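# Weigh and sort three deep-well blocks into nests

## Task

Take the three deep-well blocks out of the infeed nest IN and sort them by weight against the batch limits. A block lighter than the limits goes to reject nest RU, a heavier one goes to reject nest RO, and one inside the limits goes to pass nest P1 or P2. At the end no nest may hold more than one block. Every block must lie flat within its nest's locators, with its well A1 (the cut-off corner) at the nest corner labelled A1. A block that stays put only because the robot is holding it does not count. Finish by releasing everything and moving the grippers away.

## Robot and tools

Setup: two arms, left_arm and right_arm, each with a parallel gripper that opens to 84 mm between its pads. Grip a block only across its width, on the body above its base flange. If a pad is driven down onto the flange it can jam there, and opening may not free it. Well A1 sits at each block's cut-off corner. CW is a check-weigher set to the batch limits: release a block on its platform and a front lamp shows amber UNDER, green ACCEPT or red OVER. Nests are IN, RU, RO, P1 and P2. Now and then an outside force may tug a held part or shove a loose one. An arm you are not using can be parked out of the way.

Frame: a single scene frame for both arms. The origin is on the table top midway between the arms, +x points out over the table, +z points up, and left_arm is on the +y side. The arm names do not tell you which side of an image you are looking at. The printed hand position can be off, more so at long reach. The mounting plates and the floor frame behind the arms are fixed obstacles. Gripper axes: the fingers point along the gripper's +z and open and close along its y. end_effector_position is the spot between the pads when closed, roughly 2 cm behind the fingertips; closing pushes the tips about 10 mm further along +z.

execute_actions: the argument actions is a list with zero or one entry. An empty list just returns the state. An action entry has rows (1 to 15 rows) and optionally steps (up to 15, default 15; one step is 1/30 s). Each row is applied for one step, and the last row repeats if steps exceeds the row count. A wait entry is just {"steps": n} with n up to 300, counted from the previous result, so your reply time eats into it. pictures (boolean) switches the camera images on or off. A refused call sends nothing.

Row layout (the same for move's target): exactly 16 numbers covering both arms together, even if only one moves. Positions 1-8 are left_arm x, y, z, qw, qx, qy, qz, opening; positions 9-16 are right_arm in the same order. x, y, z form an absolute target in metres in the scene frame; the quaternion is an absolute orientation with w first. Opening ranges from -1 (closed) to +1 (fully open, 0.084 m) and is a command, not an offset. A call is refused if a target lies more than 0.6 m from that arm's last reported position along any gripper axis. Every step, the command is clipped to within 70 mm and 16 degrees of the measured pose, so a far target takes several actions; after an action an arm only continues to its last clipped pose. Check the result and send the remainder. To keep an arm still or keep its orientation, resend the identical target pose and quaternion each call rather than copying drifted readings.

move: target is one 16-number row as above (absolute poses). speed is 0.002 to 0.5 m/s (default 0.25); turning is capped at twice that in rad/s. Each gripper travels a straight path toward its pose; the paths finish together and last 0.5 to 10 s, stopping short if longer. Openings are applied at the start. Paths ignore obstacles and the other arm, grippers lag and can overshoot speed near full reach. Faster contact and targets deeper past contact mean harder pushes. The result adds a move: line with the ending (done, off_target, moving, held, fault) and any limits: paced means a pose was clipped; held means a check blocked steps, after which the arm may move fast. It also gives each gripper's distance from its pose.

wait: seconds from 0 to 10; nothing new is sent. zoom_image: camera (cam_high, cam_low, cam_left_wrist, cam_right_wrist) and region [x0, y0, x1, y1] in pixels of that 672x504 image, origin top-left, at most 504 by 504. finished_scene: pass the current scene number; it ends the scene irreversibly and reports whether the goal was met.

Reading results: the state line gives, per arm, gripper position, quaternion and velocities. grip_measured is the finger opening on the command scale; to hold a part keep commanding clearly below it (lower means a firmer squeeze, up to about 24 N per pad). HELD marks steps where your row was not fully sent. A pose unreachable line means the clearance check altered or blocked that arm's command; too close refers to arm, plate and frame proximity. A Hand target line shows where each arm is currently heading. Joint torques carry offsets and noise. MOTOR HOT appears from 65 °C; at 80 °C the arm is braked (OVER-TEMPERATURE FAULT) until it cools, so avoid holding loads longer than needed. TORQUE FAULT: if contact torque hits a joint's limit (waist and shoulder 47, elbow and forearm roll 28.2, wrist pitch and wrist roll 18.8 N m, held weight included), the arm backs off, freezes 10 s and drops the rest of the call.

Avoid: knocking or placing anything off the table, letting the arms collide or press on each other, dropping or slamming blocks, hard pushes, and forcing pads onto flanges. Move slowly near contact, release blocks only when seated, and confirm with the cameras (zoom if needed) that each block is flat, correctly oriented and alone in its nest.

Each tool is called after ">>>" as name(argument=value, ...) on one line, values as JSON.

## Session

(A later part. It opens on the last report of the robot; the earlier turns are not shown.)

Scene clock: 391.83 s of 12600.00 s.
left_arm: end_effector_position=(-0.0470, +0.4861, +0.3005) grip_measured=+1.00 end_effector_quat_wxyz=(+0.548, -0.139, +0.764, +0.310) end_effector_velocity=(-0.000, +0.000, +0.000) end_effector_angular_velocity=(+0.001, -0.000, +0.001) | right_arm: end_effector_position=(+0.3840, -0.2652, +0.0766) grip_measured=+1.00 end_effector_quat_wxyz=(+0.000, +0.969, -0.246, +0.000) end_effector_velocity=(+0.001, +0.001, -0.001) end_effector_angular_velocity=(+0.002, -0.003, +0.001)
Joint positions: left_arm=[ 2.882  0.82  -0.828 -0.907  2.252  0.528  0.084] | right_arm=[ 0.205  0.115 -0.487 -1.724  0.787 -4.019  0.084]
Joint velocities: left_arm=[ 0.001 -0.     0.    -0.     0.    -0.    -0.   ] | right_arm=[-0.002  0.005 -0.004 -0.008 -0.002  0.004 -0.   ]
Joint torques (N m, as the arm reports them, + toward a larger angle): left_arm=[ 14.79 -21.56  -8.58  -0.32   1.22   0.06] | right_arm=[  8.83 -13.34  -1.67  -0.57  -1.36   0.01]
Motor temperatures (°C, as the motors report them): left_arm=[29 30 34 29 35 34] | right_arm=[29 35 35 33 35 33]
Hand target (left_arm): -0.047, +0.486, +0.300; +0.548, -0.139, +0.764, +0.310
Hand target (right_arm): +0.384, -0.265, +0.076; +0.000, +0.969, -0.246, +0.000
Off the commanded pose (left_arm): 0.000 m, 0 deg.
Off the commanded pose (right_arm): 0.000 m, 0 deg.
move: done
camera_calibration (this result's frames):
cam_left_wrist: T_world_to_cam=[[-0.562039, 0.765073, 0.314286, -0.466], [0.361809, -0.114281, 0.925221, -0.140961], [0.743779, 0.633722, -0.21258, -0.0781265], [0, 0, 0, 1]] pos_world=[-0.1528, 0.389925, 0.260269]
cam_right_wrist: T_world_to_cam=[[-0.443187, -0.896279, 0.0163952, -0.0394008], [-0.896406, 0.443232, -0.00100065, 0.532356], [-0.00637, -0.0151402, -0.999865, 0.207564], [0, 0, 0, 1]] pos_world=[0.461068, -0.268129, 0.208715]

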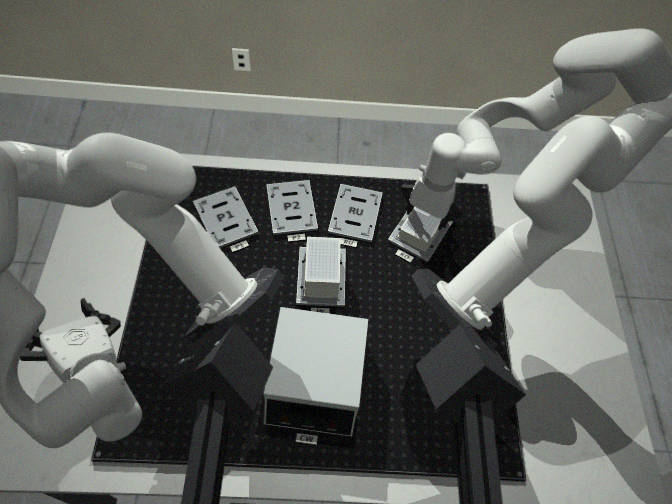

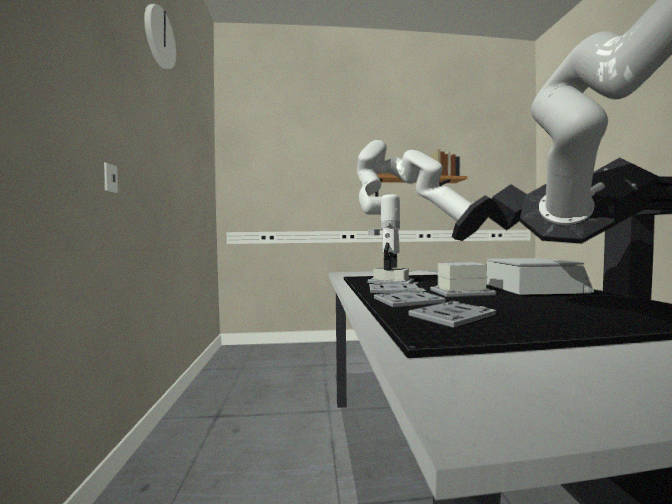

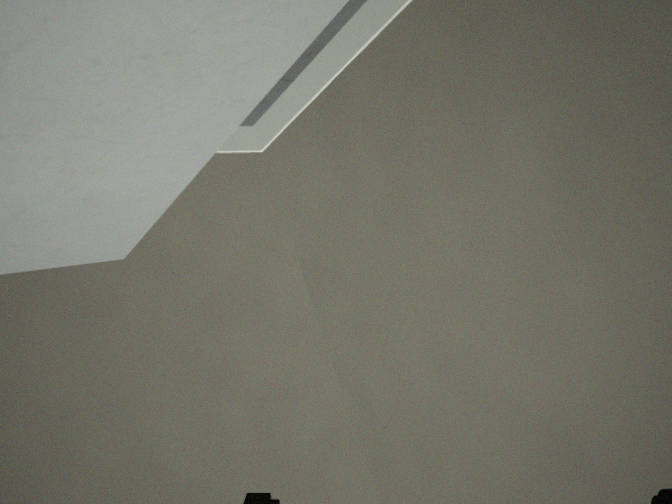

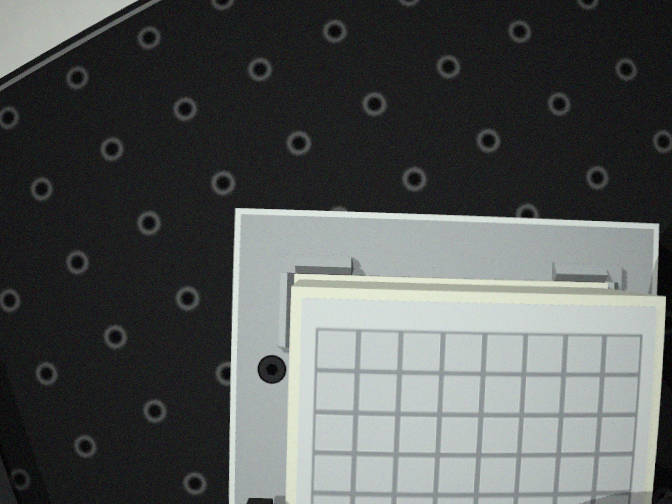

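Aligned.

>>> move(target=[-0.0470,0.4861,0.3005,0.548,-0.139,0.764,0.310,1,0.3839,-0.2651,0.0533,0,0.96923,-0.24615,0,1], speed=0.01)

>>> move(target=[-0.0470,0.4861,0.3005,0.548,-0.139,0.764,0.310,1,0.3839,-0.2651,0.0533,0,0.96923,-0.24615,0,0.3], speed=0.01)

>>> move(target=[-0.0470,0.4861,0.3005,0.548,-0.139,0.764,0.310,1,0.3839,-0.2651,0.165,0,0.96923,-0.24615,0,0.3], speed=0.04)

>>> move(target=[-0.0470,0.4861,0.3005,0.548,-0.139,0.764,0.310,1,0.34,0,0.165,0,0.99985,0.0175,0,0.3], speed=0.1)

>>> move(target=[-0.0470,0.4861,0.3005,0.548,-0.139,0.764,0.310,1,0.0,0.01,0.165,0,0.99985,0.0175,0,0.3], speed=0.1)

>>> move(target=[-0.0470,0.4861,0.3005,0.548,-0.139,0.764,0.310,1,0.0,0.01,0.1434,0,0.99985,0.0175,0,0.3], speed=0.01)

>>> move(target=[-0.0470,0.4861,0.3005,0.548,-0.139,0.764,0.310,1,0.0,0.01,0.1434,0,0.99985,0.0175,0,1], speed=0.01)

>>> wait(seconds=2)

Scene clock: 411.90 s of 12600.00 s.
left_arm: end_effector_position=(-0.0470, +0.4861, +0.3005) grip_measured=+1.00 end_effector_quat_wxyz=(+0.548, -0.139, +0.764, +0.310) end_effector_velocity=(+0.000, +0.000, +0.000) end_effector_angular_velocity=(+0.001, -0.002, -0.001) | right_arm: end_effector_position=(+0.3839, -0.2651, +0.0535) grip_measured=+1.00 end_effector_quat_wxyz=(+0.000, +0.969, -0.246, +0.000) end_effector_velocity=(+0.001, +0.000, -0.002) end_effector_angular_velocity=(-0.002, -0.004, +0.003)
Joint positions: left_arm=[ 2.882  0.82  -0.828 -0.907  2.252  0.528  0.084] | right_arm=[ 0.152  0.191 -0.533 -1.806  0.774 -3.973  0.084]
Joint velocities: left_arm=[-0.002  0.    -0.     0.     0.002  0.     0.   ] | right_arm=[-0.002  0.007 -0.005 -0.009  0.002  0.004 -0.   ]
Joint torques (N m, as the arm reports them, + toward a larger angle): left_arm=[ 14.69 -21.78  -8.68  -0.08   1.18   0.19] | right_arm=[  9.16 -13.05  -0.88  -0.47  -1.48  -0.34]
Motor temperatures (°C, as the motors report them): left_arm=[29 30 34 29 35 34] | right_arm=[29 35 34 33 35 33]
Hand target (left_arm): -0.047, +0.486, +0.300; +0.548, -0.139, +0.764, +0.310
Hand target (right_arm): +0.384, -0.265, +0.053; +0.000, +0.969, -0.246, +0.000
Off the commanded pose (left_arm): 0.000 m, 0 deg.
Off the commanded pose (right_arm): 0.000 m, 0 deg.
After step 90, 14.53 s passed at rest.
move: done
camera_calibration (this result's frames):
cam_left_wrist: T_world_to_cam=[[-0.562039, 0.765073, 0.314286, -0.466], [0.361809, -0.114281, 0.925221, -0.140961], [0.743779, 0.633722, -0.21258, -0.0781265], [0, 0, 0, 1]] pos_world=[-0.1528, 0.389925, 0.260269]
cam_right_wrist: T_world_to_cam=[[-0.443203, -0.89627, 0.0164458, -0.0390291], [-0.896397, 0.44325, -0.000850651, 0.532274], [-0.0065272, -0.015119, -0.999864, 0.184511], [0, 0, 0, 1]] pos_world=[0.461036, -0.268122, 0.185581]

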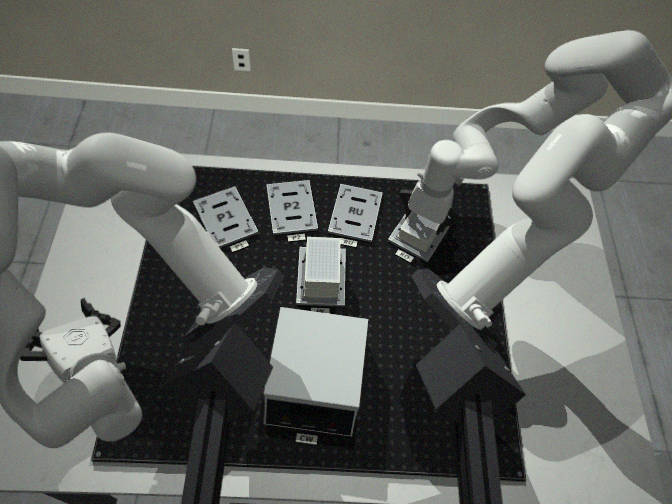

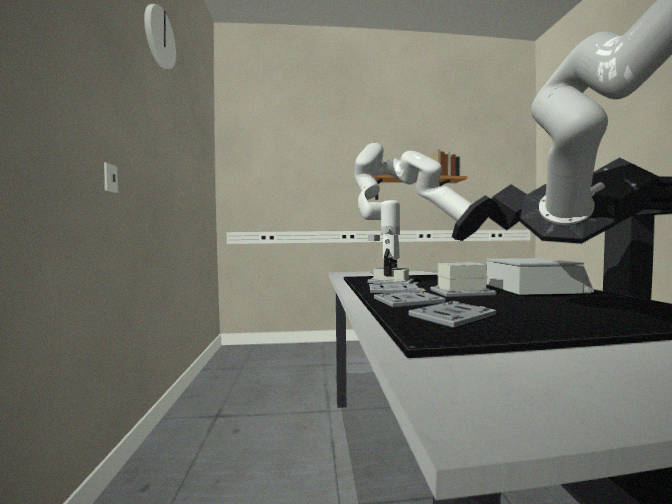

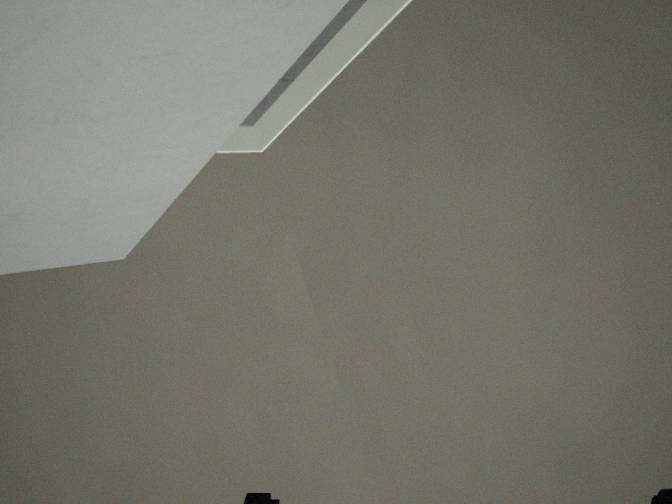

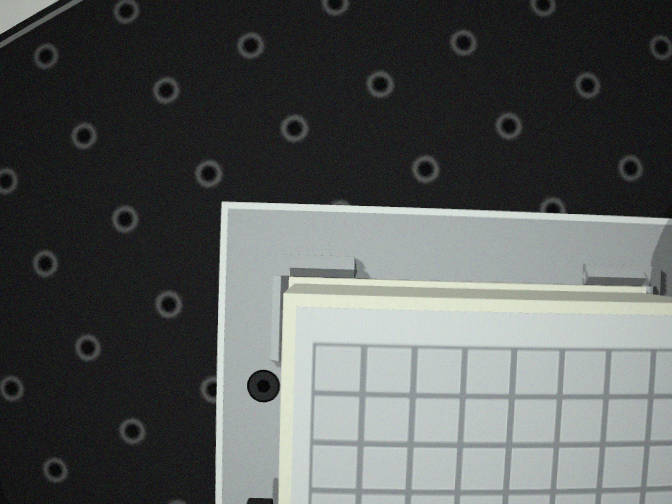

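Scene clock: 412.60 s of 12600.00 s.
left_arm: end_effector_position=(-0.0470, +0.4861, +0.3005) grip_measured=+1.00 end_effector_quat_wxyz=(+0.548, -0.139, +0.764, +0.310) end_effector_velocity=(+0.000, +0.000, +0.000) end_effector_angular_velocity=(+0.001, -0.000, +0.000) | right_arm: end_effector_position=(+0.3840, -0.2651, +0.0534) grip_measured=+0.97 end_effector_quat_wxyz=(-0.000, +0.969, -0.246, +0.000) end_effector_velocity=(+0.000, -0.000, -0.000) end_effector_angular_velocity=(-0.001, -0.000, +0.000)
Joint positions: left_arm=[ 2.882  0.82  -0.828 -0.907  2.252  0.528  0.084] | right_arm=[ 0.152  0.191 -0.533 -1.807  0.774 -3.972  0.083]
Joint velocities: left_arm=[-0.  0.  0. -0.  0.  0. -0.] | right_arm=[ 0.001  0.    -0.001  0.001  0.001 -0.001  0.   ]
Joint torques (N m, as the arm reports them, + toward a larger angle): left_arm=[ 14.56 -21.67  -8.69  -0.31   1.18   0.14] | right_arm=[  8.02 -10.39  -1.25  -1.09  -1.21  -0.21]
Motor temperatures (°C, as the motors report them): left_arm=[29 30 34 29 35 34] | right_arm=[29 35 34 33 35 33]
Hand target (left_arm): -0.047, +0.486, +0.301; +0.548, -0.139, +0.764, +0.310
Hand target (right_arm): +0.384, -0.265, +0.053; -0.000, +0.969, -0.246, +0.000
Off the commanded pose (left_arm): 0.000 m, 0 deg.
Off the commanded pose (right_arm): 0.000 m, 0 deg.
move: done
camera_calibration (this result's frames):
cam_left_wrist: T_world_to_cam=[[-0.562039, 0.765073, 0.314286, -0.466], [0.361809, -0.114281, 0.925221, -0.140961], [0.743779, 0.633722, -0.21258, -0.0781265], [0, 0, 0, 1]] pos_world=[-0.1528, 0.389925, 0.260269]
cam_right_wrist: T_world_to_cam=[[-0.443296, -0.89623, 0.0161718, -0.0388882], [-0.896353, 0.44334, -0.000905991, 0.532287], [-0.00635764, -0.0148973, -0.999869, 0.184491], [0, 0, 0, 1]] pos_world=[0.461051, -0.268088, 0.185578]

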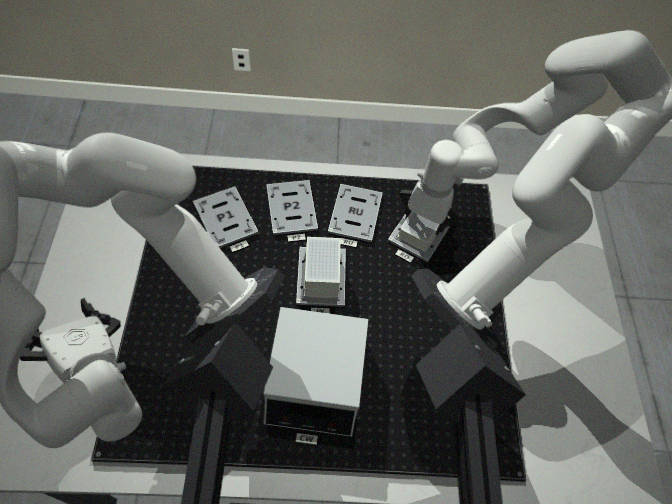

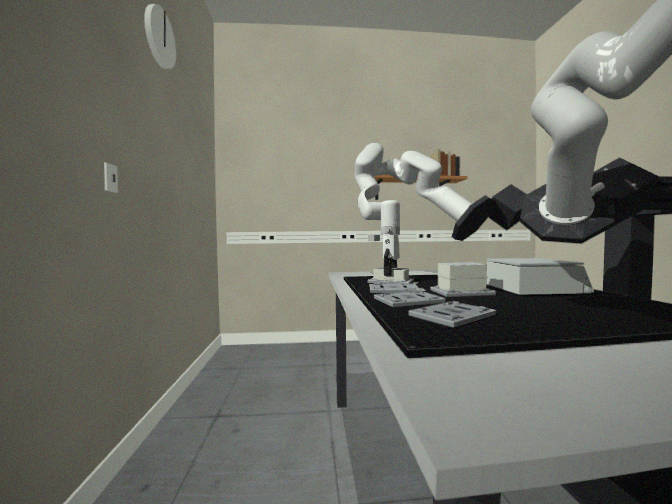

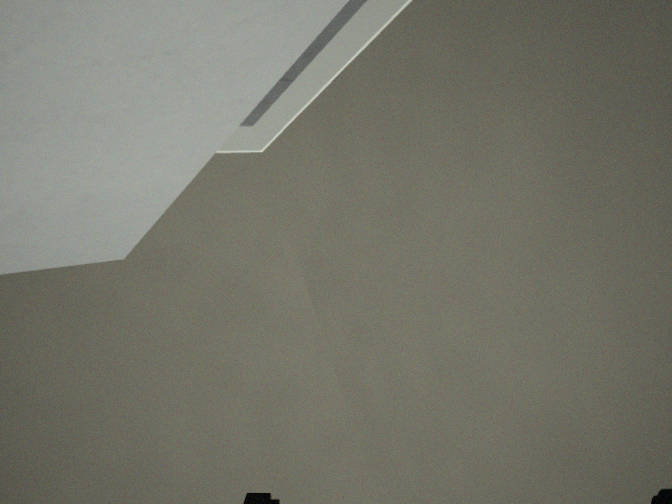

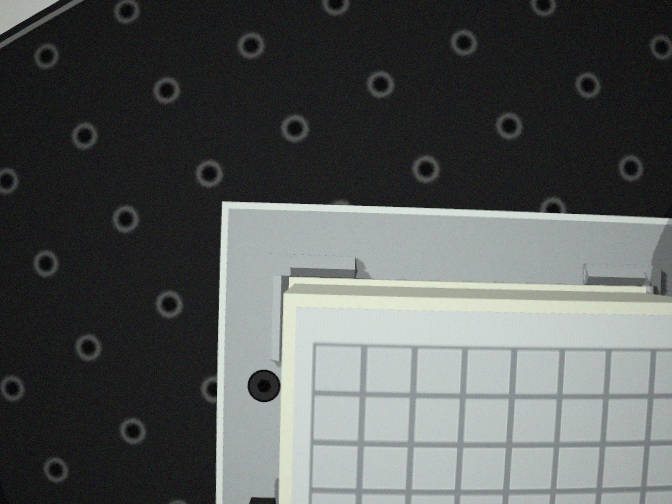

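Scene clock: 415.80 s of 12600.00 s.
left_arm: end_effector_position=(-0.0470, +0.4861, +0.3005) grip_measured=+1.00 end_effector_quat_wxyz=(+0.548, -0.139, +0.764, +0.310) end_effector_velocity=(+0.000, -0.000, -0.000) end_effector_angular_velocity=(-0.000, +0.001, -0.000) | right_arm: end_effector_position=(+0.3836, -0.2649, +0.1650) grip_measured=+0.96 end_effector_quat_wxyz=(-0.000, +0.969, -0.246, -0.001) end_effector_velocity=(-0.000, +0.000, +0.002) end_effector_angular_velocity=(-0.000, +0.001, +0.000)
Joint positions: left_arm=[ 2.882  0.82  -0.828 -0.907  2.252  0.528  0.084] | right_arm=[ 0.456 -0.172 -0.359 -1.357  0.901 -4.227  0.083]
Joint velocities: left_arm=[ 0.    -0.     0.     0.    -0.001  0.001  0.   ] | right_arm=[ 0.007 -0.005  0.001  0.01   0.004 -0.005 -0.   ]
Joint torques (N m, as the arm reports them, + toward a larger angle): left_arm=[ 14.59 -21.44  -8.69  -0.15   1.24   0.03] | right_arm=[ 7.51 -9.61 -6.43 -0.51 -1.67 -0.15]
Motor temperatures (°C, as the motors report them): left_arm=[29 30 34 29 35 34] | right_arm=[29 35 34 33 35 33]
Hand target (left_arm): -0.047, +0.486, +0.301; +0.548, -0.139, +0.764, +0.310
Hand target (right_arm): +0.384, -0.265, +0.165; -0.000, +0.969, -0.246, -0.000
Off the commanded pose (left_arm): 0.000 m, 0 deg.
Off the commanded pose (right_arm): 0.000 m, 0 deg.
move: done
camera_calibration (this result's frames):
cam_left_wrist: T_world_to_cam=[[-0.562039, 0.765073, 0.314286, -0.466], [0.361809, -0.114281, 0.925221, -0.140961], [0.743779, 0.633722, -0.21258, -0.0781264], [0, 0, 0, 1]] pos_world=[-0.1528, 0.389925, 0.260269]
cam_right_wrist: T_world_to_cam=[[-0.443574, -0.896086, 0.0165123, -0.0406449], [-0.896206, 0.443639, 0.000291807, 0.531834], [-0.00758699, -0.014669, -0.999864, 0.296613], [0, 0, 0, 1]] pos_world=[0.460854, -0.268013, 0.297089]

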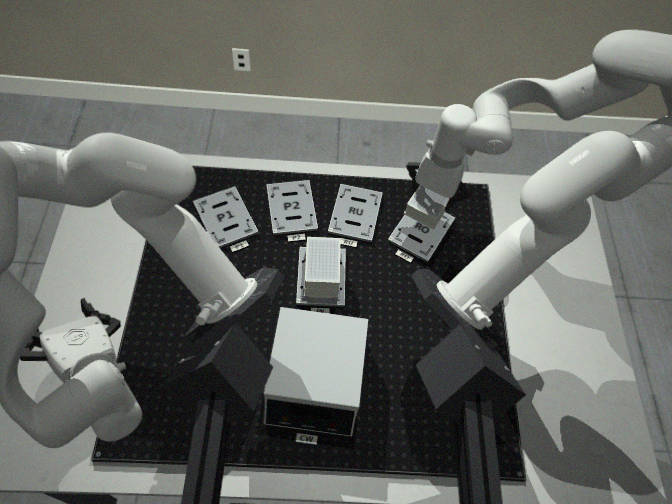

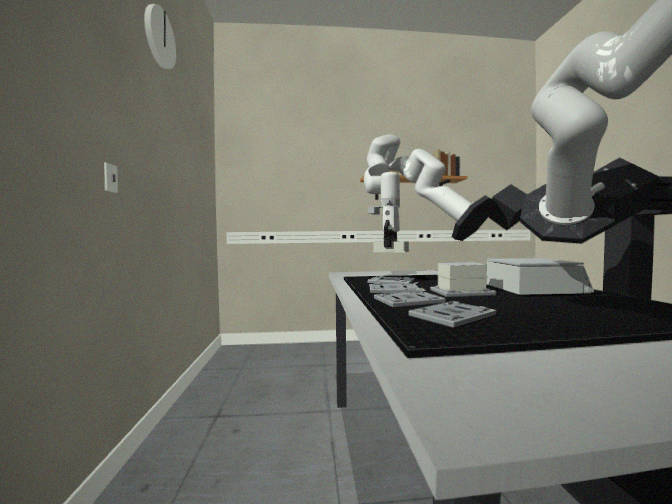

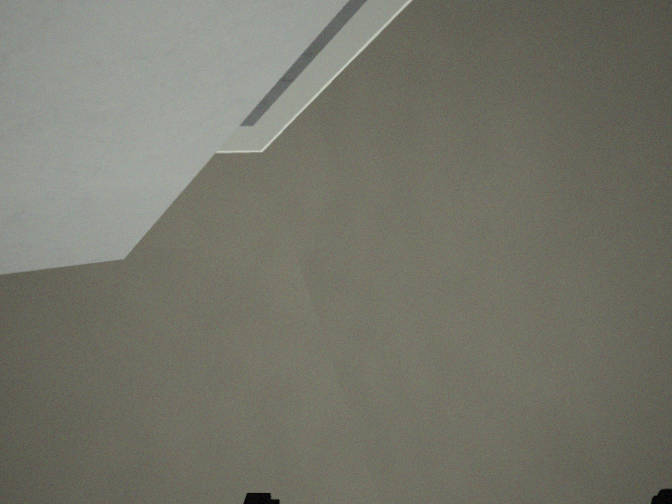

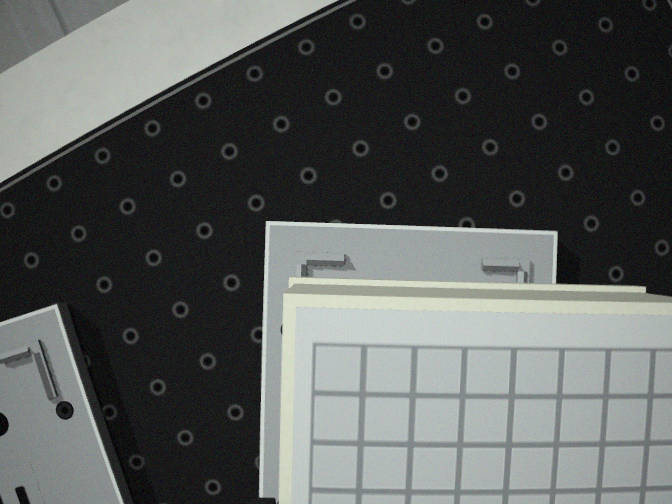

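Scene clock: 418.97 s of 12600.00 s.
left_arm: end_effector_position=(-0.0470, +0.4861, +0.3005) grip_measured=+1.00 end_effector_quat_wxyz=(+0.548, -0.139, +0.764, +0.310) end_effector_velocity=(-0.000, +0.000, +0.000) end_effector_angular_velocity=(+0.001, -0.000, +0.001) | right_arm: end_effector_position=(+0.3405, +0.0005, +0.1652) grip_measured=+0.96 end_effector_quat_wxyz=(-0.001, +1.000, +0.017, +0.000) end_effector_velocity=(-0.001, +0.002, +0.000) end_effector_angular_velocity=(-0.003, +0.001, +0.004)
Joint positions: left_arm=[ 2.882  0.82  -0.828 -0.907  2.252  0.528  0.084] | right_arm=[ 0.886  0.763 -1.035 -1.173  0.984 -4.396  0.083]
Joint velocities: left_arm=[ 0.001  0.     0.    -0.     0.001 -0.    -0.   ] | right_arm=[ 0.003  0.007 -0.008  0.006  0.004 -0.006 -0.   ]
Joint torques (N m, as the arm reports them, + toward a larger angle): left_arm=[ 14.64 -21.58  -8.58  -0.22   1.22   0.06] | right_arm=[ 13.93 -17.36  -7.96  -0.87  -1.38  -0.26]
Motor temperatures (°C, as the motors report them): left_arm=[29 30 34 29 35 34] | right_arm=[29 35 34 33 35 33]
Hand target (left_arm): -0.047, +0.486, +0.300; +0.548, -0.139, +0.764, +0.310
Hand target (right_arm): +0.340, +0.001, +0.165; -0.001, +1.000, +0.017, +0.000
Off the commanded pose (left_arm): 0.000 m, 0 deg.
Off the commanded pose (right_arm): 0.001 m, 0 deg.
move: done
camera_calibration (this result's frames):
cam_left_wrist: T_world_to_cam=[[-0.562039, 0.765073, 0.314286, -0.466], [0.361809, -0.114281, 0.925221, -0.140961], [0.743778, 0.633722, -0.21258, -0.0781267], [0, 0, 0, 1]] pos_world=[-0.1528, 0.389925, 0.260269]
cam_right_wrist: T_world_to_cam=[[0.072341, -0.997272, 0.0146708, 0.00274936], [-0.997377, -0.0723663, -0.00120312, 0.410411], [0.00226151, -0.0145453, -0.999892, 0.296984], [0, 0, 0, 1]] pos_world=[0.408465, 0.0367616, 0.297406]

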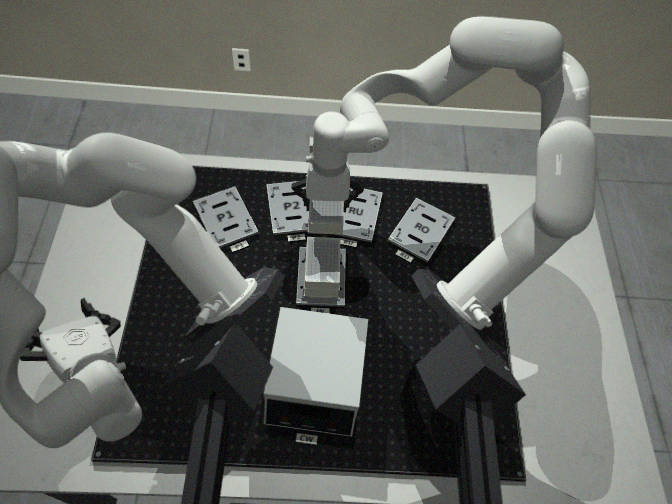

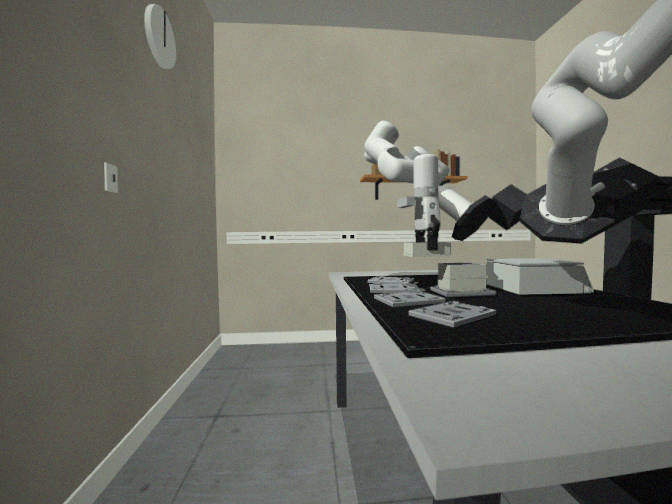

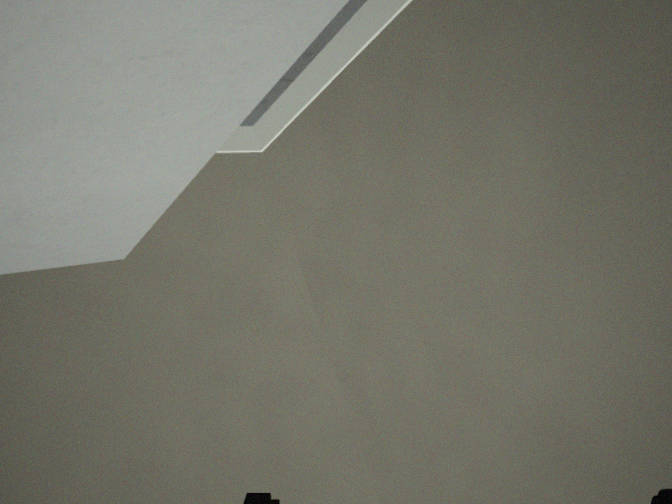

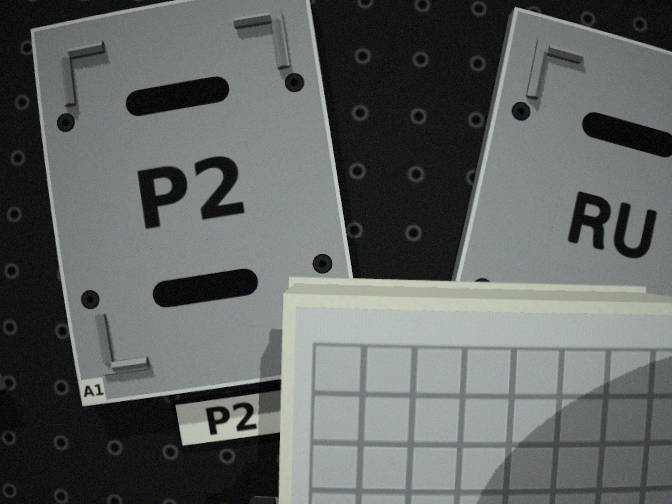

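Scene clock: 422.87 s of 12600.00 s.
left_arm: end_effector_position=(-0.0470, +0.4861, +0.3005) grip_measured=+1.00 end_effector_quat_wxyz=(+0.548, -0.139, +0.764, +0.310) end_effector_velocity=(+0.000, -0.000, -0.001) end_effector_angular_velocity=(-0.002, +0.000, -0.001) | right_arm: end_effector_position=(-0.0005, +0.0113, +0.1655) grip_measured=+0.96 end_effector_quat_wxyz=(-0.001, +1.000, +0.018, -0.001) end_effector_velocity=(-0.002, -0.000, -0.000) end_effector_angular_velocity=(-0.002, +0.002, -0.000)
Joint positions: left_arm=[ 2.882  0.82  -0.828 -0.907  2.252  0.528  0.084] | right_arm=[ 1.575  1.249 -1.006 -0.831  0.723 -3.849  0.083]
Joint velocities: left_arm=[-0.001 -0.     0.    -0.    -0.001 -0.     0.   ] | right_arm=[ 0.005  0.004 -0.002  0.01  -0.002 -0.003 -0.   ]
Joint torques (N m, as the arm reports them, + toward a larger angle): left_arm=[ 14.67 -21.78  -8.54  -0.28   1.25  -0.01] | right_arm=[  6.85 -24.26 -11.7   -0.65  -1.5   -0.05]
Motor temperatures (°C, as the motors report them): left_arm=[29 30 34 29 35 34] | right_arm=[29 35 35 33 35 33]
Hand target (left_arm): -0.047, +0.486, +0.301; +0.548, -0.139, +0.764, +0.310
Hand target (right_arm): -0.001, +0.011, +0.165; -0.001, +1.000, +0.018, -0.000
Off the commanded pose (left_arm): 0.000 m, 0 deg.
Off the commanded pose (right_arm): 0.002 m, 0 deg.
move: done
camera_calibration (this result's frames):
cam_left_wrist: T_world_to_cam=[[-0.562039, 0.765073, 0.314286, -0.466], [0.361809, -0.114281, 0.925221, -0.140961], [0.743779, 0.633722, -0.21258, -0.0781264], [0, 0, 0, 1]] pos_world=[-0.1528, 0.389925, 0.260269]
cam_right_wrist: T_world_to_cam=[[0.0738289, -0.997174, 0.0138856, 0.038371], [-0.997271, -0.0738339, 0.00015652, 0.0708407], [0.000869147, -0.0138592, -0.999904, 0.29821], [0, 0, 0, 1]] pos_world=[0.0675552, 0.047626, 0.297637]

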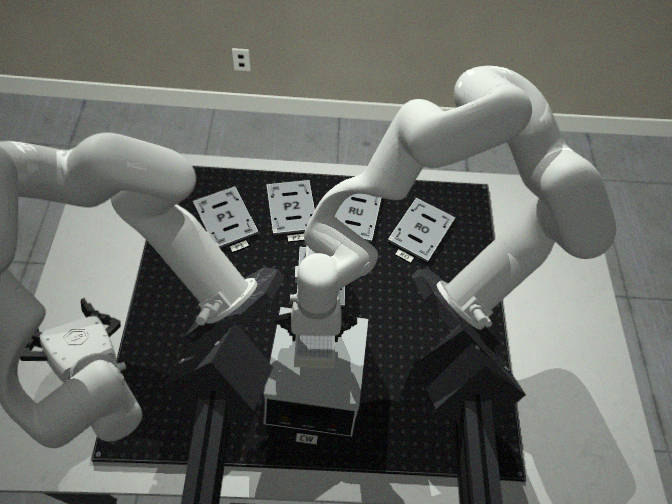

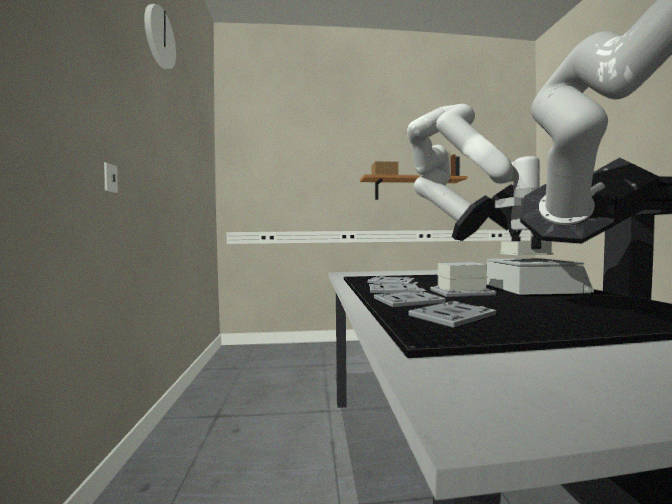

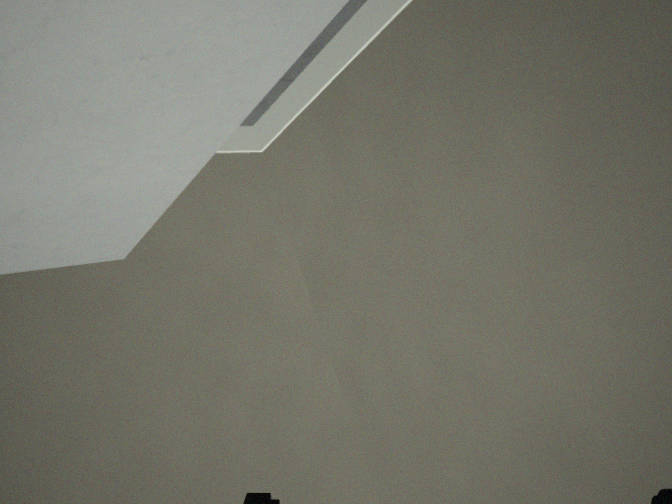

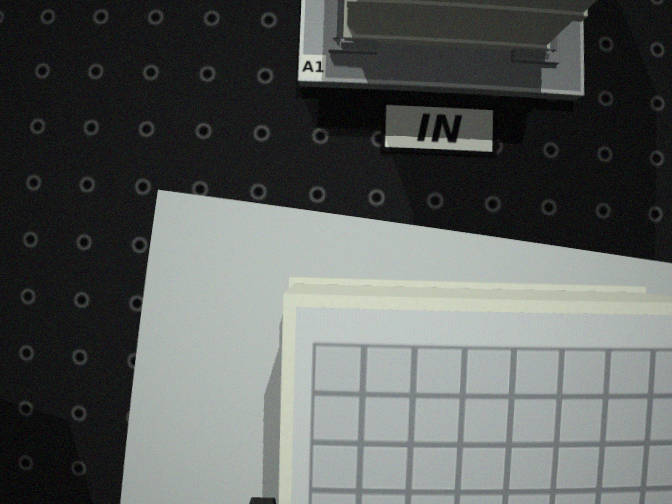

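Scene clock: 425.30 s of 12600.00 s.
left_arm: end_effector_position=(-0.0470, +0.4861, +0.3005) grip_measured=+1.00 end_effector_quat_wxyz=(+0.548, -0.139, +0.764, +0.310) end_effector_velocity=(+0.000, -0.000, -0.000) end_effector_angular_velocity=(-0.001, -0.001, -0.001) | right_arm: end_effector_position=(+0.0000, +0.0101, +0.1436) grip_measured=+0.96 end_effector_quat_wxyz=(-0.000, +1.000, +0.017, +0.000) end_effector_velocity=(+0.000, +0.002, -0.001) end_effector_angular_velocity=(+0.005, +0.000, -0.002)
Joint positions: left_arm=[ 2.882  0.82  -0.828 -0.907  2.252  0.528  0.084] | right_arm=[ 1.525  1.298 -1.02  -0.917  0.712 -3.796  0.083]
Joint velocities: left_arm=[-0.001  0.    -0.     0.    -0.     0.     0.   ] | right_arm=[-0.004  0.003 -0.004 -0.01  -0.002  0.006  0.   ]
Joint torques (N m, as the arm reports them, + toward a larger angle): left_arm=[ 14.49 -21.53  -8.36  -0.17   1.33   0.13] | right_arm=[  7.21 -23.34 -10.51  -0.52  -1.28  -0.01]
Motor temperatures (°C, as the motors report them): left_arm=[29 30 34 29 35 34] | right_arm=[29 35 35 33 35 33]
Hand target (left_arm): -0.047, +0.486, +0.301; +0.548, -0.139, +0.764, +0.310
Hand target (right_arm): +0.000, +0.010, +0.143; -0.000, +1.000, +0.017, +0.000
Off the commanded pose (left_arm): 0.000 m, 0 deg.
Off the commanded pose (right_arm): 0.000 m, 0 deg.
move: done
camera_calibration (this result's frames):
cam_left_wrist: T_world_to_cam=[[-0.562039, 0.765073, 0.314286, -0.466], [0.361809, -0.114281, 0.925221, -0.140961], [0.743778, 0.633722, -0.21258, -0.0781266], [0, 0, 0, 1]] pos_world=[-0.1528, 0.389925, 0.260269]
cam_right_wrist: T_world_to_cam=[[0.072954, -0.997202, 0.0163114, 0.0370369], [-0.997333, -0.0729771, -0.000827389, 0.071452], [0.00201544, -0.0162076, -0.999867, 0.276272], [0, 0, 0, 1]] pos_world=[0.0680026, 0.0466253, 0.27569]

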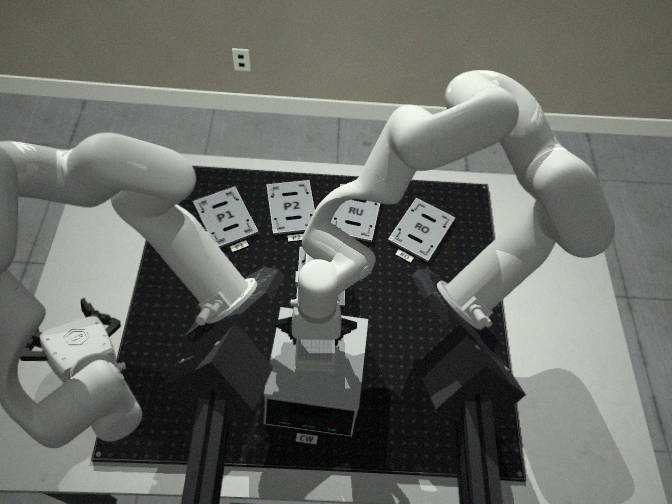

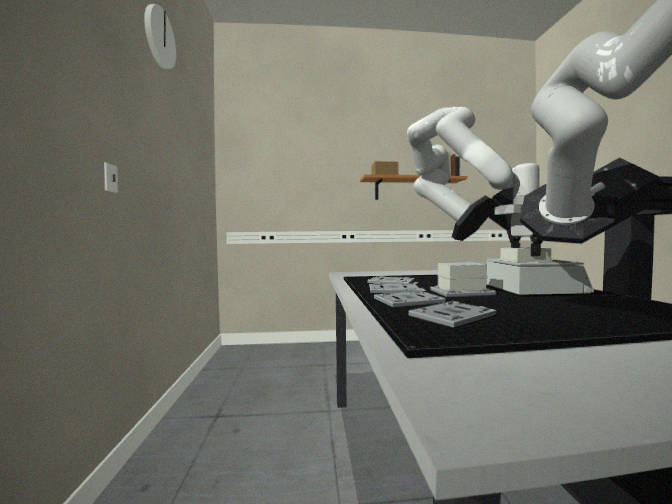

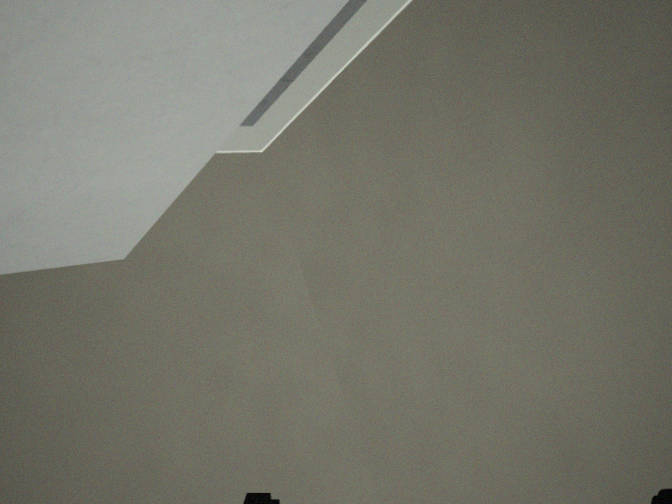

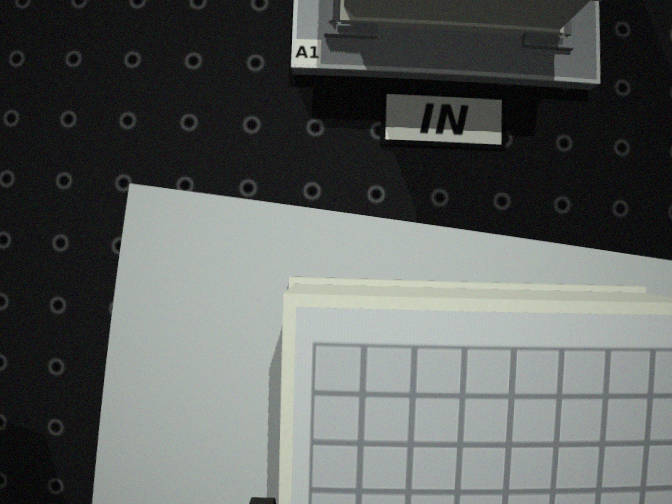

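Scene clock: 426.00 s of 12600.00 s.
left_arm: end_effector_position=(-0.0470, +0.4861, +0.3005) grip_measured=+1.00 end_effector_quat_wxyz=(+0.548, -0.139, +0.764, +0.310) end_effector_velocity=(-0.000, -0.000, +0.000) end_effector_angular_velocity=(+0.001, +0.001, +0.001) | right_arm: end_effector_position=(+0.0000, +0.0100, +0.1434) grip_measured=+1.00 end_effector_quat_wxyz=(-0.000, +1.000, +0.017, -0.000) end_effector_velocity=(-0.001, -0.000, +0.000) end_effector_angular_velocity=(+0.001, -0.000, +0.001)
Joint positions: left_arm=[ 2.882  0.82  -0.828 -0.907  2.252  0.528  0.084] | right_arm=[ 1.525  1.298 -1.02  -0.918  0.712 -3.796  0.084]
Joint velocities: left_arm=[ 0.001  0.    -0.    -0.    -0.     0.    -0.   ] | right_arm=[ 0.002  0.     0.     0.001 -0.001  0.     0.   ]
Joint torques (N m, as the arm reports them, + toward a larger angle): left_arm=[ 14.89 -21.48  -8.52  -0.19   1.29   0.01] | right_arm=[  7.13 -23.6  -10.14  -1.12  -1.45   0.03]
Motor temperatures (°C, as the motors report them): left_arm=[29 30 34 29 35 34] | right_arm=[29 35 35 33 35 33]
Hand target (left_arm): -0.047, +0.486, +0.300; +0.548, -0.139, +0.764, +0.310
Hand target (right_arm): +0.000, +0.010, +0.143; -0.000, +1.000, +0.017, +0.000
Off the commanded pose (left_arm): 0.000 m, 0 deg.
Off the commanded pose (right_arm): 0.000 m, 0 deg.
move: done
camera_calibration (this result's frames):
cam_left_wrist: T_world_to_cam=[[-0.562039, 0.765073, 0.314286, -0.466], [0.361809, -0.114281, 0.925221, -0.140961], [0.743778, 0.633722, -0.21258, -0.0781266], [0, 0, 0, 1]] pos_world=[-0.1528, 0.389925, 0.260269]
cam_right_wrist: T_world_to_cam=[[0.0729817, -0.9972, 0.0163339, 0.0369971], [-0.997331, -0.0730036, -0.000746166, 0.0714104], [0.00193651, -0.0162359, -0.999866, 0.276138], [0, 0, 0, 1]] pos_world=[0.067985, 0.0465901, 0.27555]

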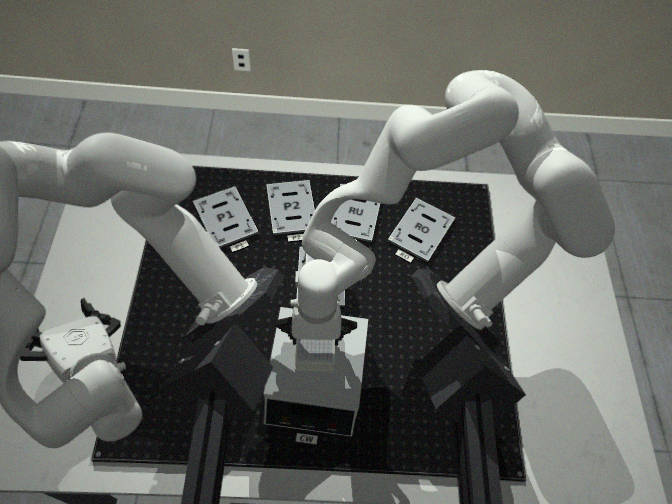

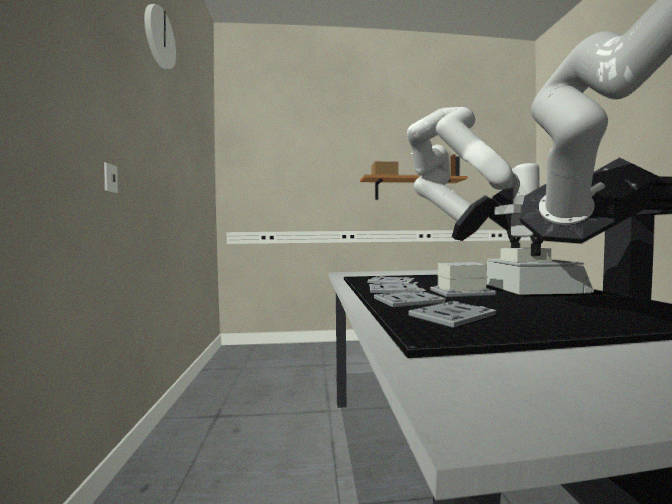

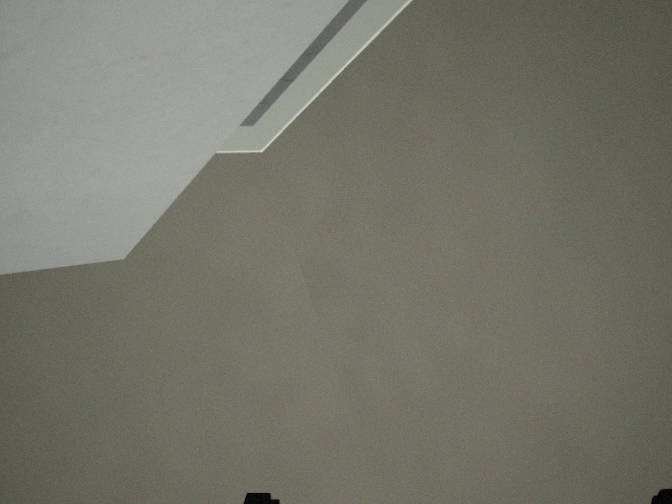

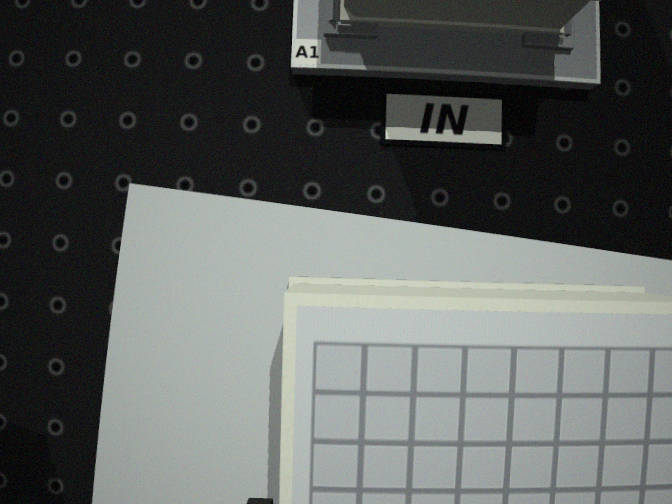

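Scene clock: 428.00 s of 12600.00 s.
left_arm: end_effector_position=(-0.0470, +0.4861, +0.3005) grip_measured=+1.00 end_effector_quat_wxyz=(+0.548, -0.139, +0.764, +0.310) end_effector_velocity=(+0.000, +0.000, -0.000) end_effector_angular_velocity=(-0.001, -0.002, -0.002) | right_arm: end_effector_position=(+0.0000, +0.0100, +0.1434) grip_measured=+1.00 end_effector_quat_wxyz=(-0.000, +1.000, +0.017, +0.000) end_effector_velocity=(+0.000, -0.000, -0.000) end_effector_angular_velocity=(-0.002, -0.000, -0.001)
Joint positions: left_arm=[ 2.882  0.82  -0.828 -0.907  2.252  0.528  0.084] | right_arm=[ 1.525  1.298 -1.02  -0.918  0.712 -3.796  0.084]
Joint velocities: left_arm=[-0.003 -0.    -0.    -0.     0.    -0.     0.   ] | right_arm=[-0.001  0.    -0.     0.001  0.001 -0.    -0.   ]
Joint torques (N m, as the arm reports them, + toward a larger angle): left_arm=[ 14.74 -21.74  -8.58  -0.09   1.3    0.05] | right_arm=[  7.37 -24.26 -11.04  -0.77  -1.17  -0.18]
Motor temperatures (°C, as the motors report them): left_arm=[29 30 34 29 35 34] | right_arm=[29 35 35 33 35 33]
Hand target (left_arm): -0.047, +0.486, +0.300; +0.548, -0.139, +0.764, +0.310
Hand target (right_arm): +0.000, +0.010, +0.143; -0.000, +1.000, +0.017, +0.000
Off the commanded pose (left_arm): 0.000 m, 0 deg.
Off the commanded pose (right_arm): 0.000 m, 0 deg.
Steps of this call (steps 1 to 60: nothing new was sent). Readings (end_effector_position):
1: left_arm (-0.0470, +0.4861, +0.3005) | right_arm (+0.0000, +0.0100, +0.1434)
2: left_arm (-0.0470, +0.4861, +0.3005) | right_arm (+0.0000, +0.0100, +0.1434)
4: left_arm (-0.0470, +0.4861, +0.3005) | right_arm (+0.0000, +0.0100, +0.1434)
8: left_arm (-0.0470, +0.4861, +0.3005) | right_arm (+0.0000, +0.0100, +0.1434)
60: the state above
camera_calibration (this result's frames):
cam_left_wrist: T_world_to_cam=[[-0.562039, 0.765073, 0.314286, -0.466], [0.361809, -0.114281, 0.925221, -0.140961], [0.743779, 0.633722, -0.21258, -0.0781265], [0, 0, 0, 1]] pos_world=[-0.1528, 0.389925, 0.260269]
cam_right_wrist: T_world_to_cam=[[0.0730079, -0.997196, 0.0164054, 0.0369566], [-0.997329, -0.07303, -0.000747987, 0.071402], [0.00194397, -0.016307, -0.999865, 0.276108], [0, 0, 0, 1]] pos_world=[0.0679764, 0.0465699, 0.275517]

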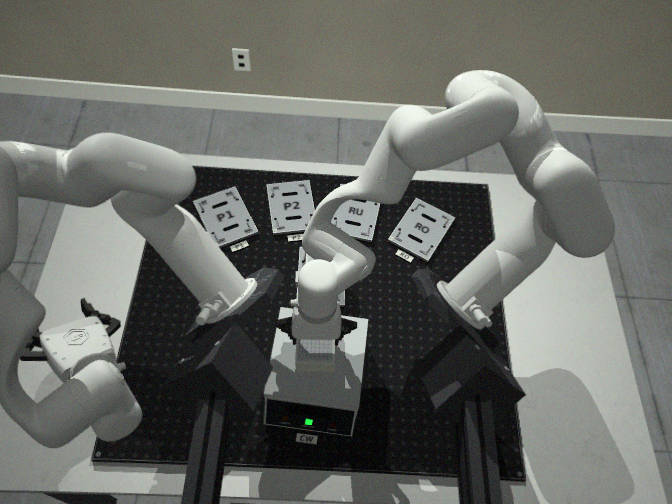

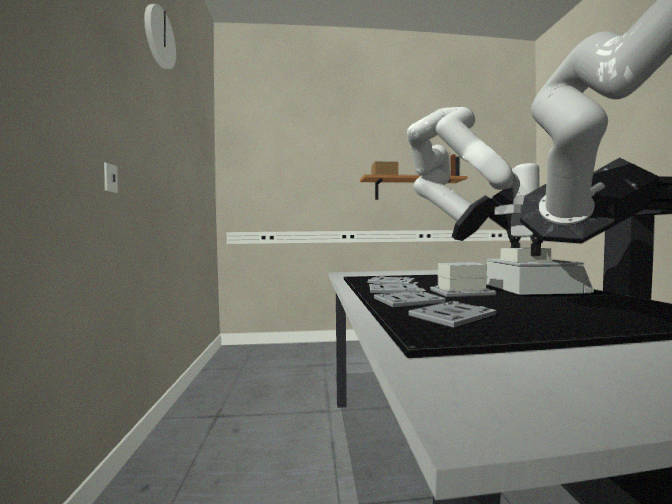

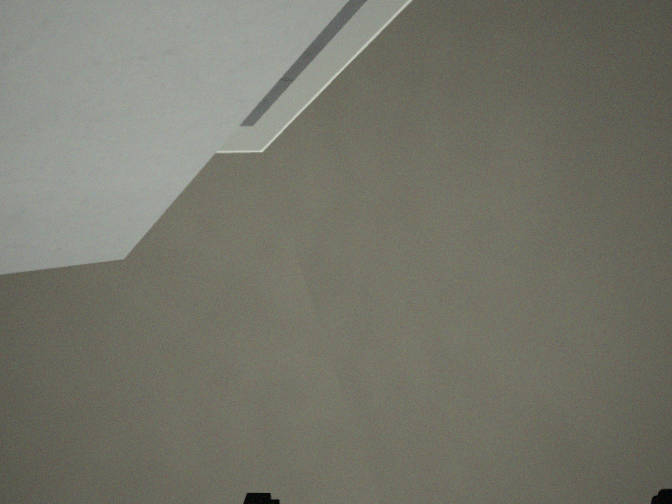

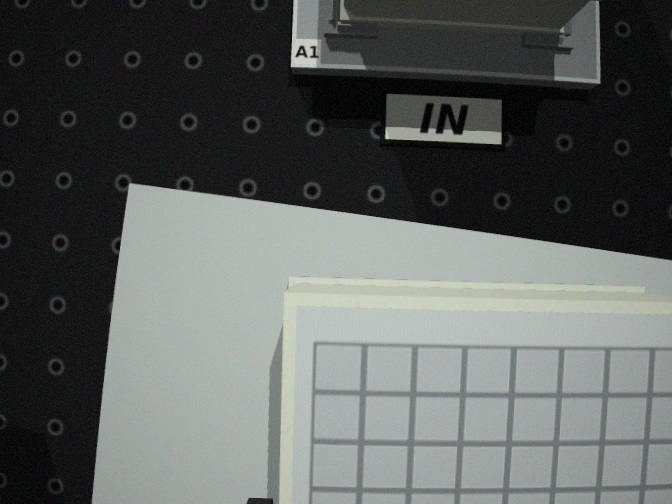

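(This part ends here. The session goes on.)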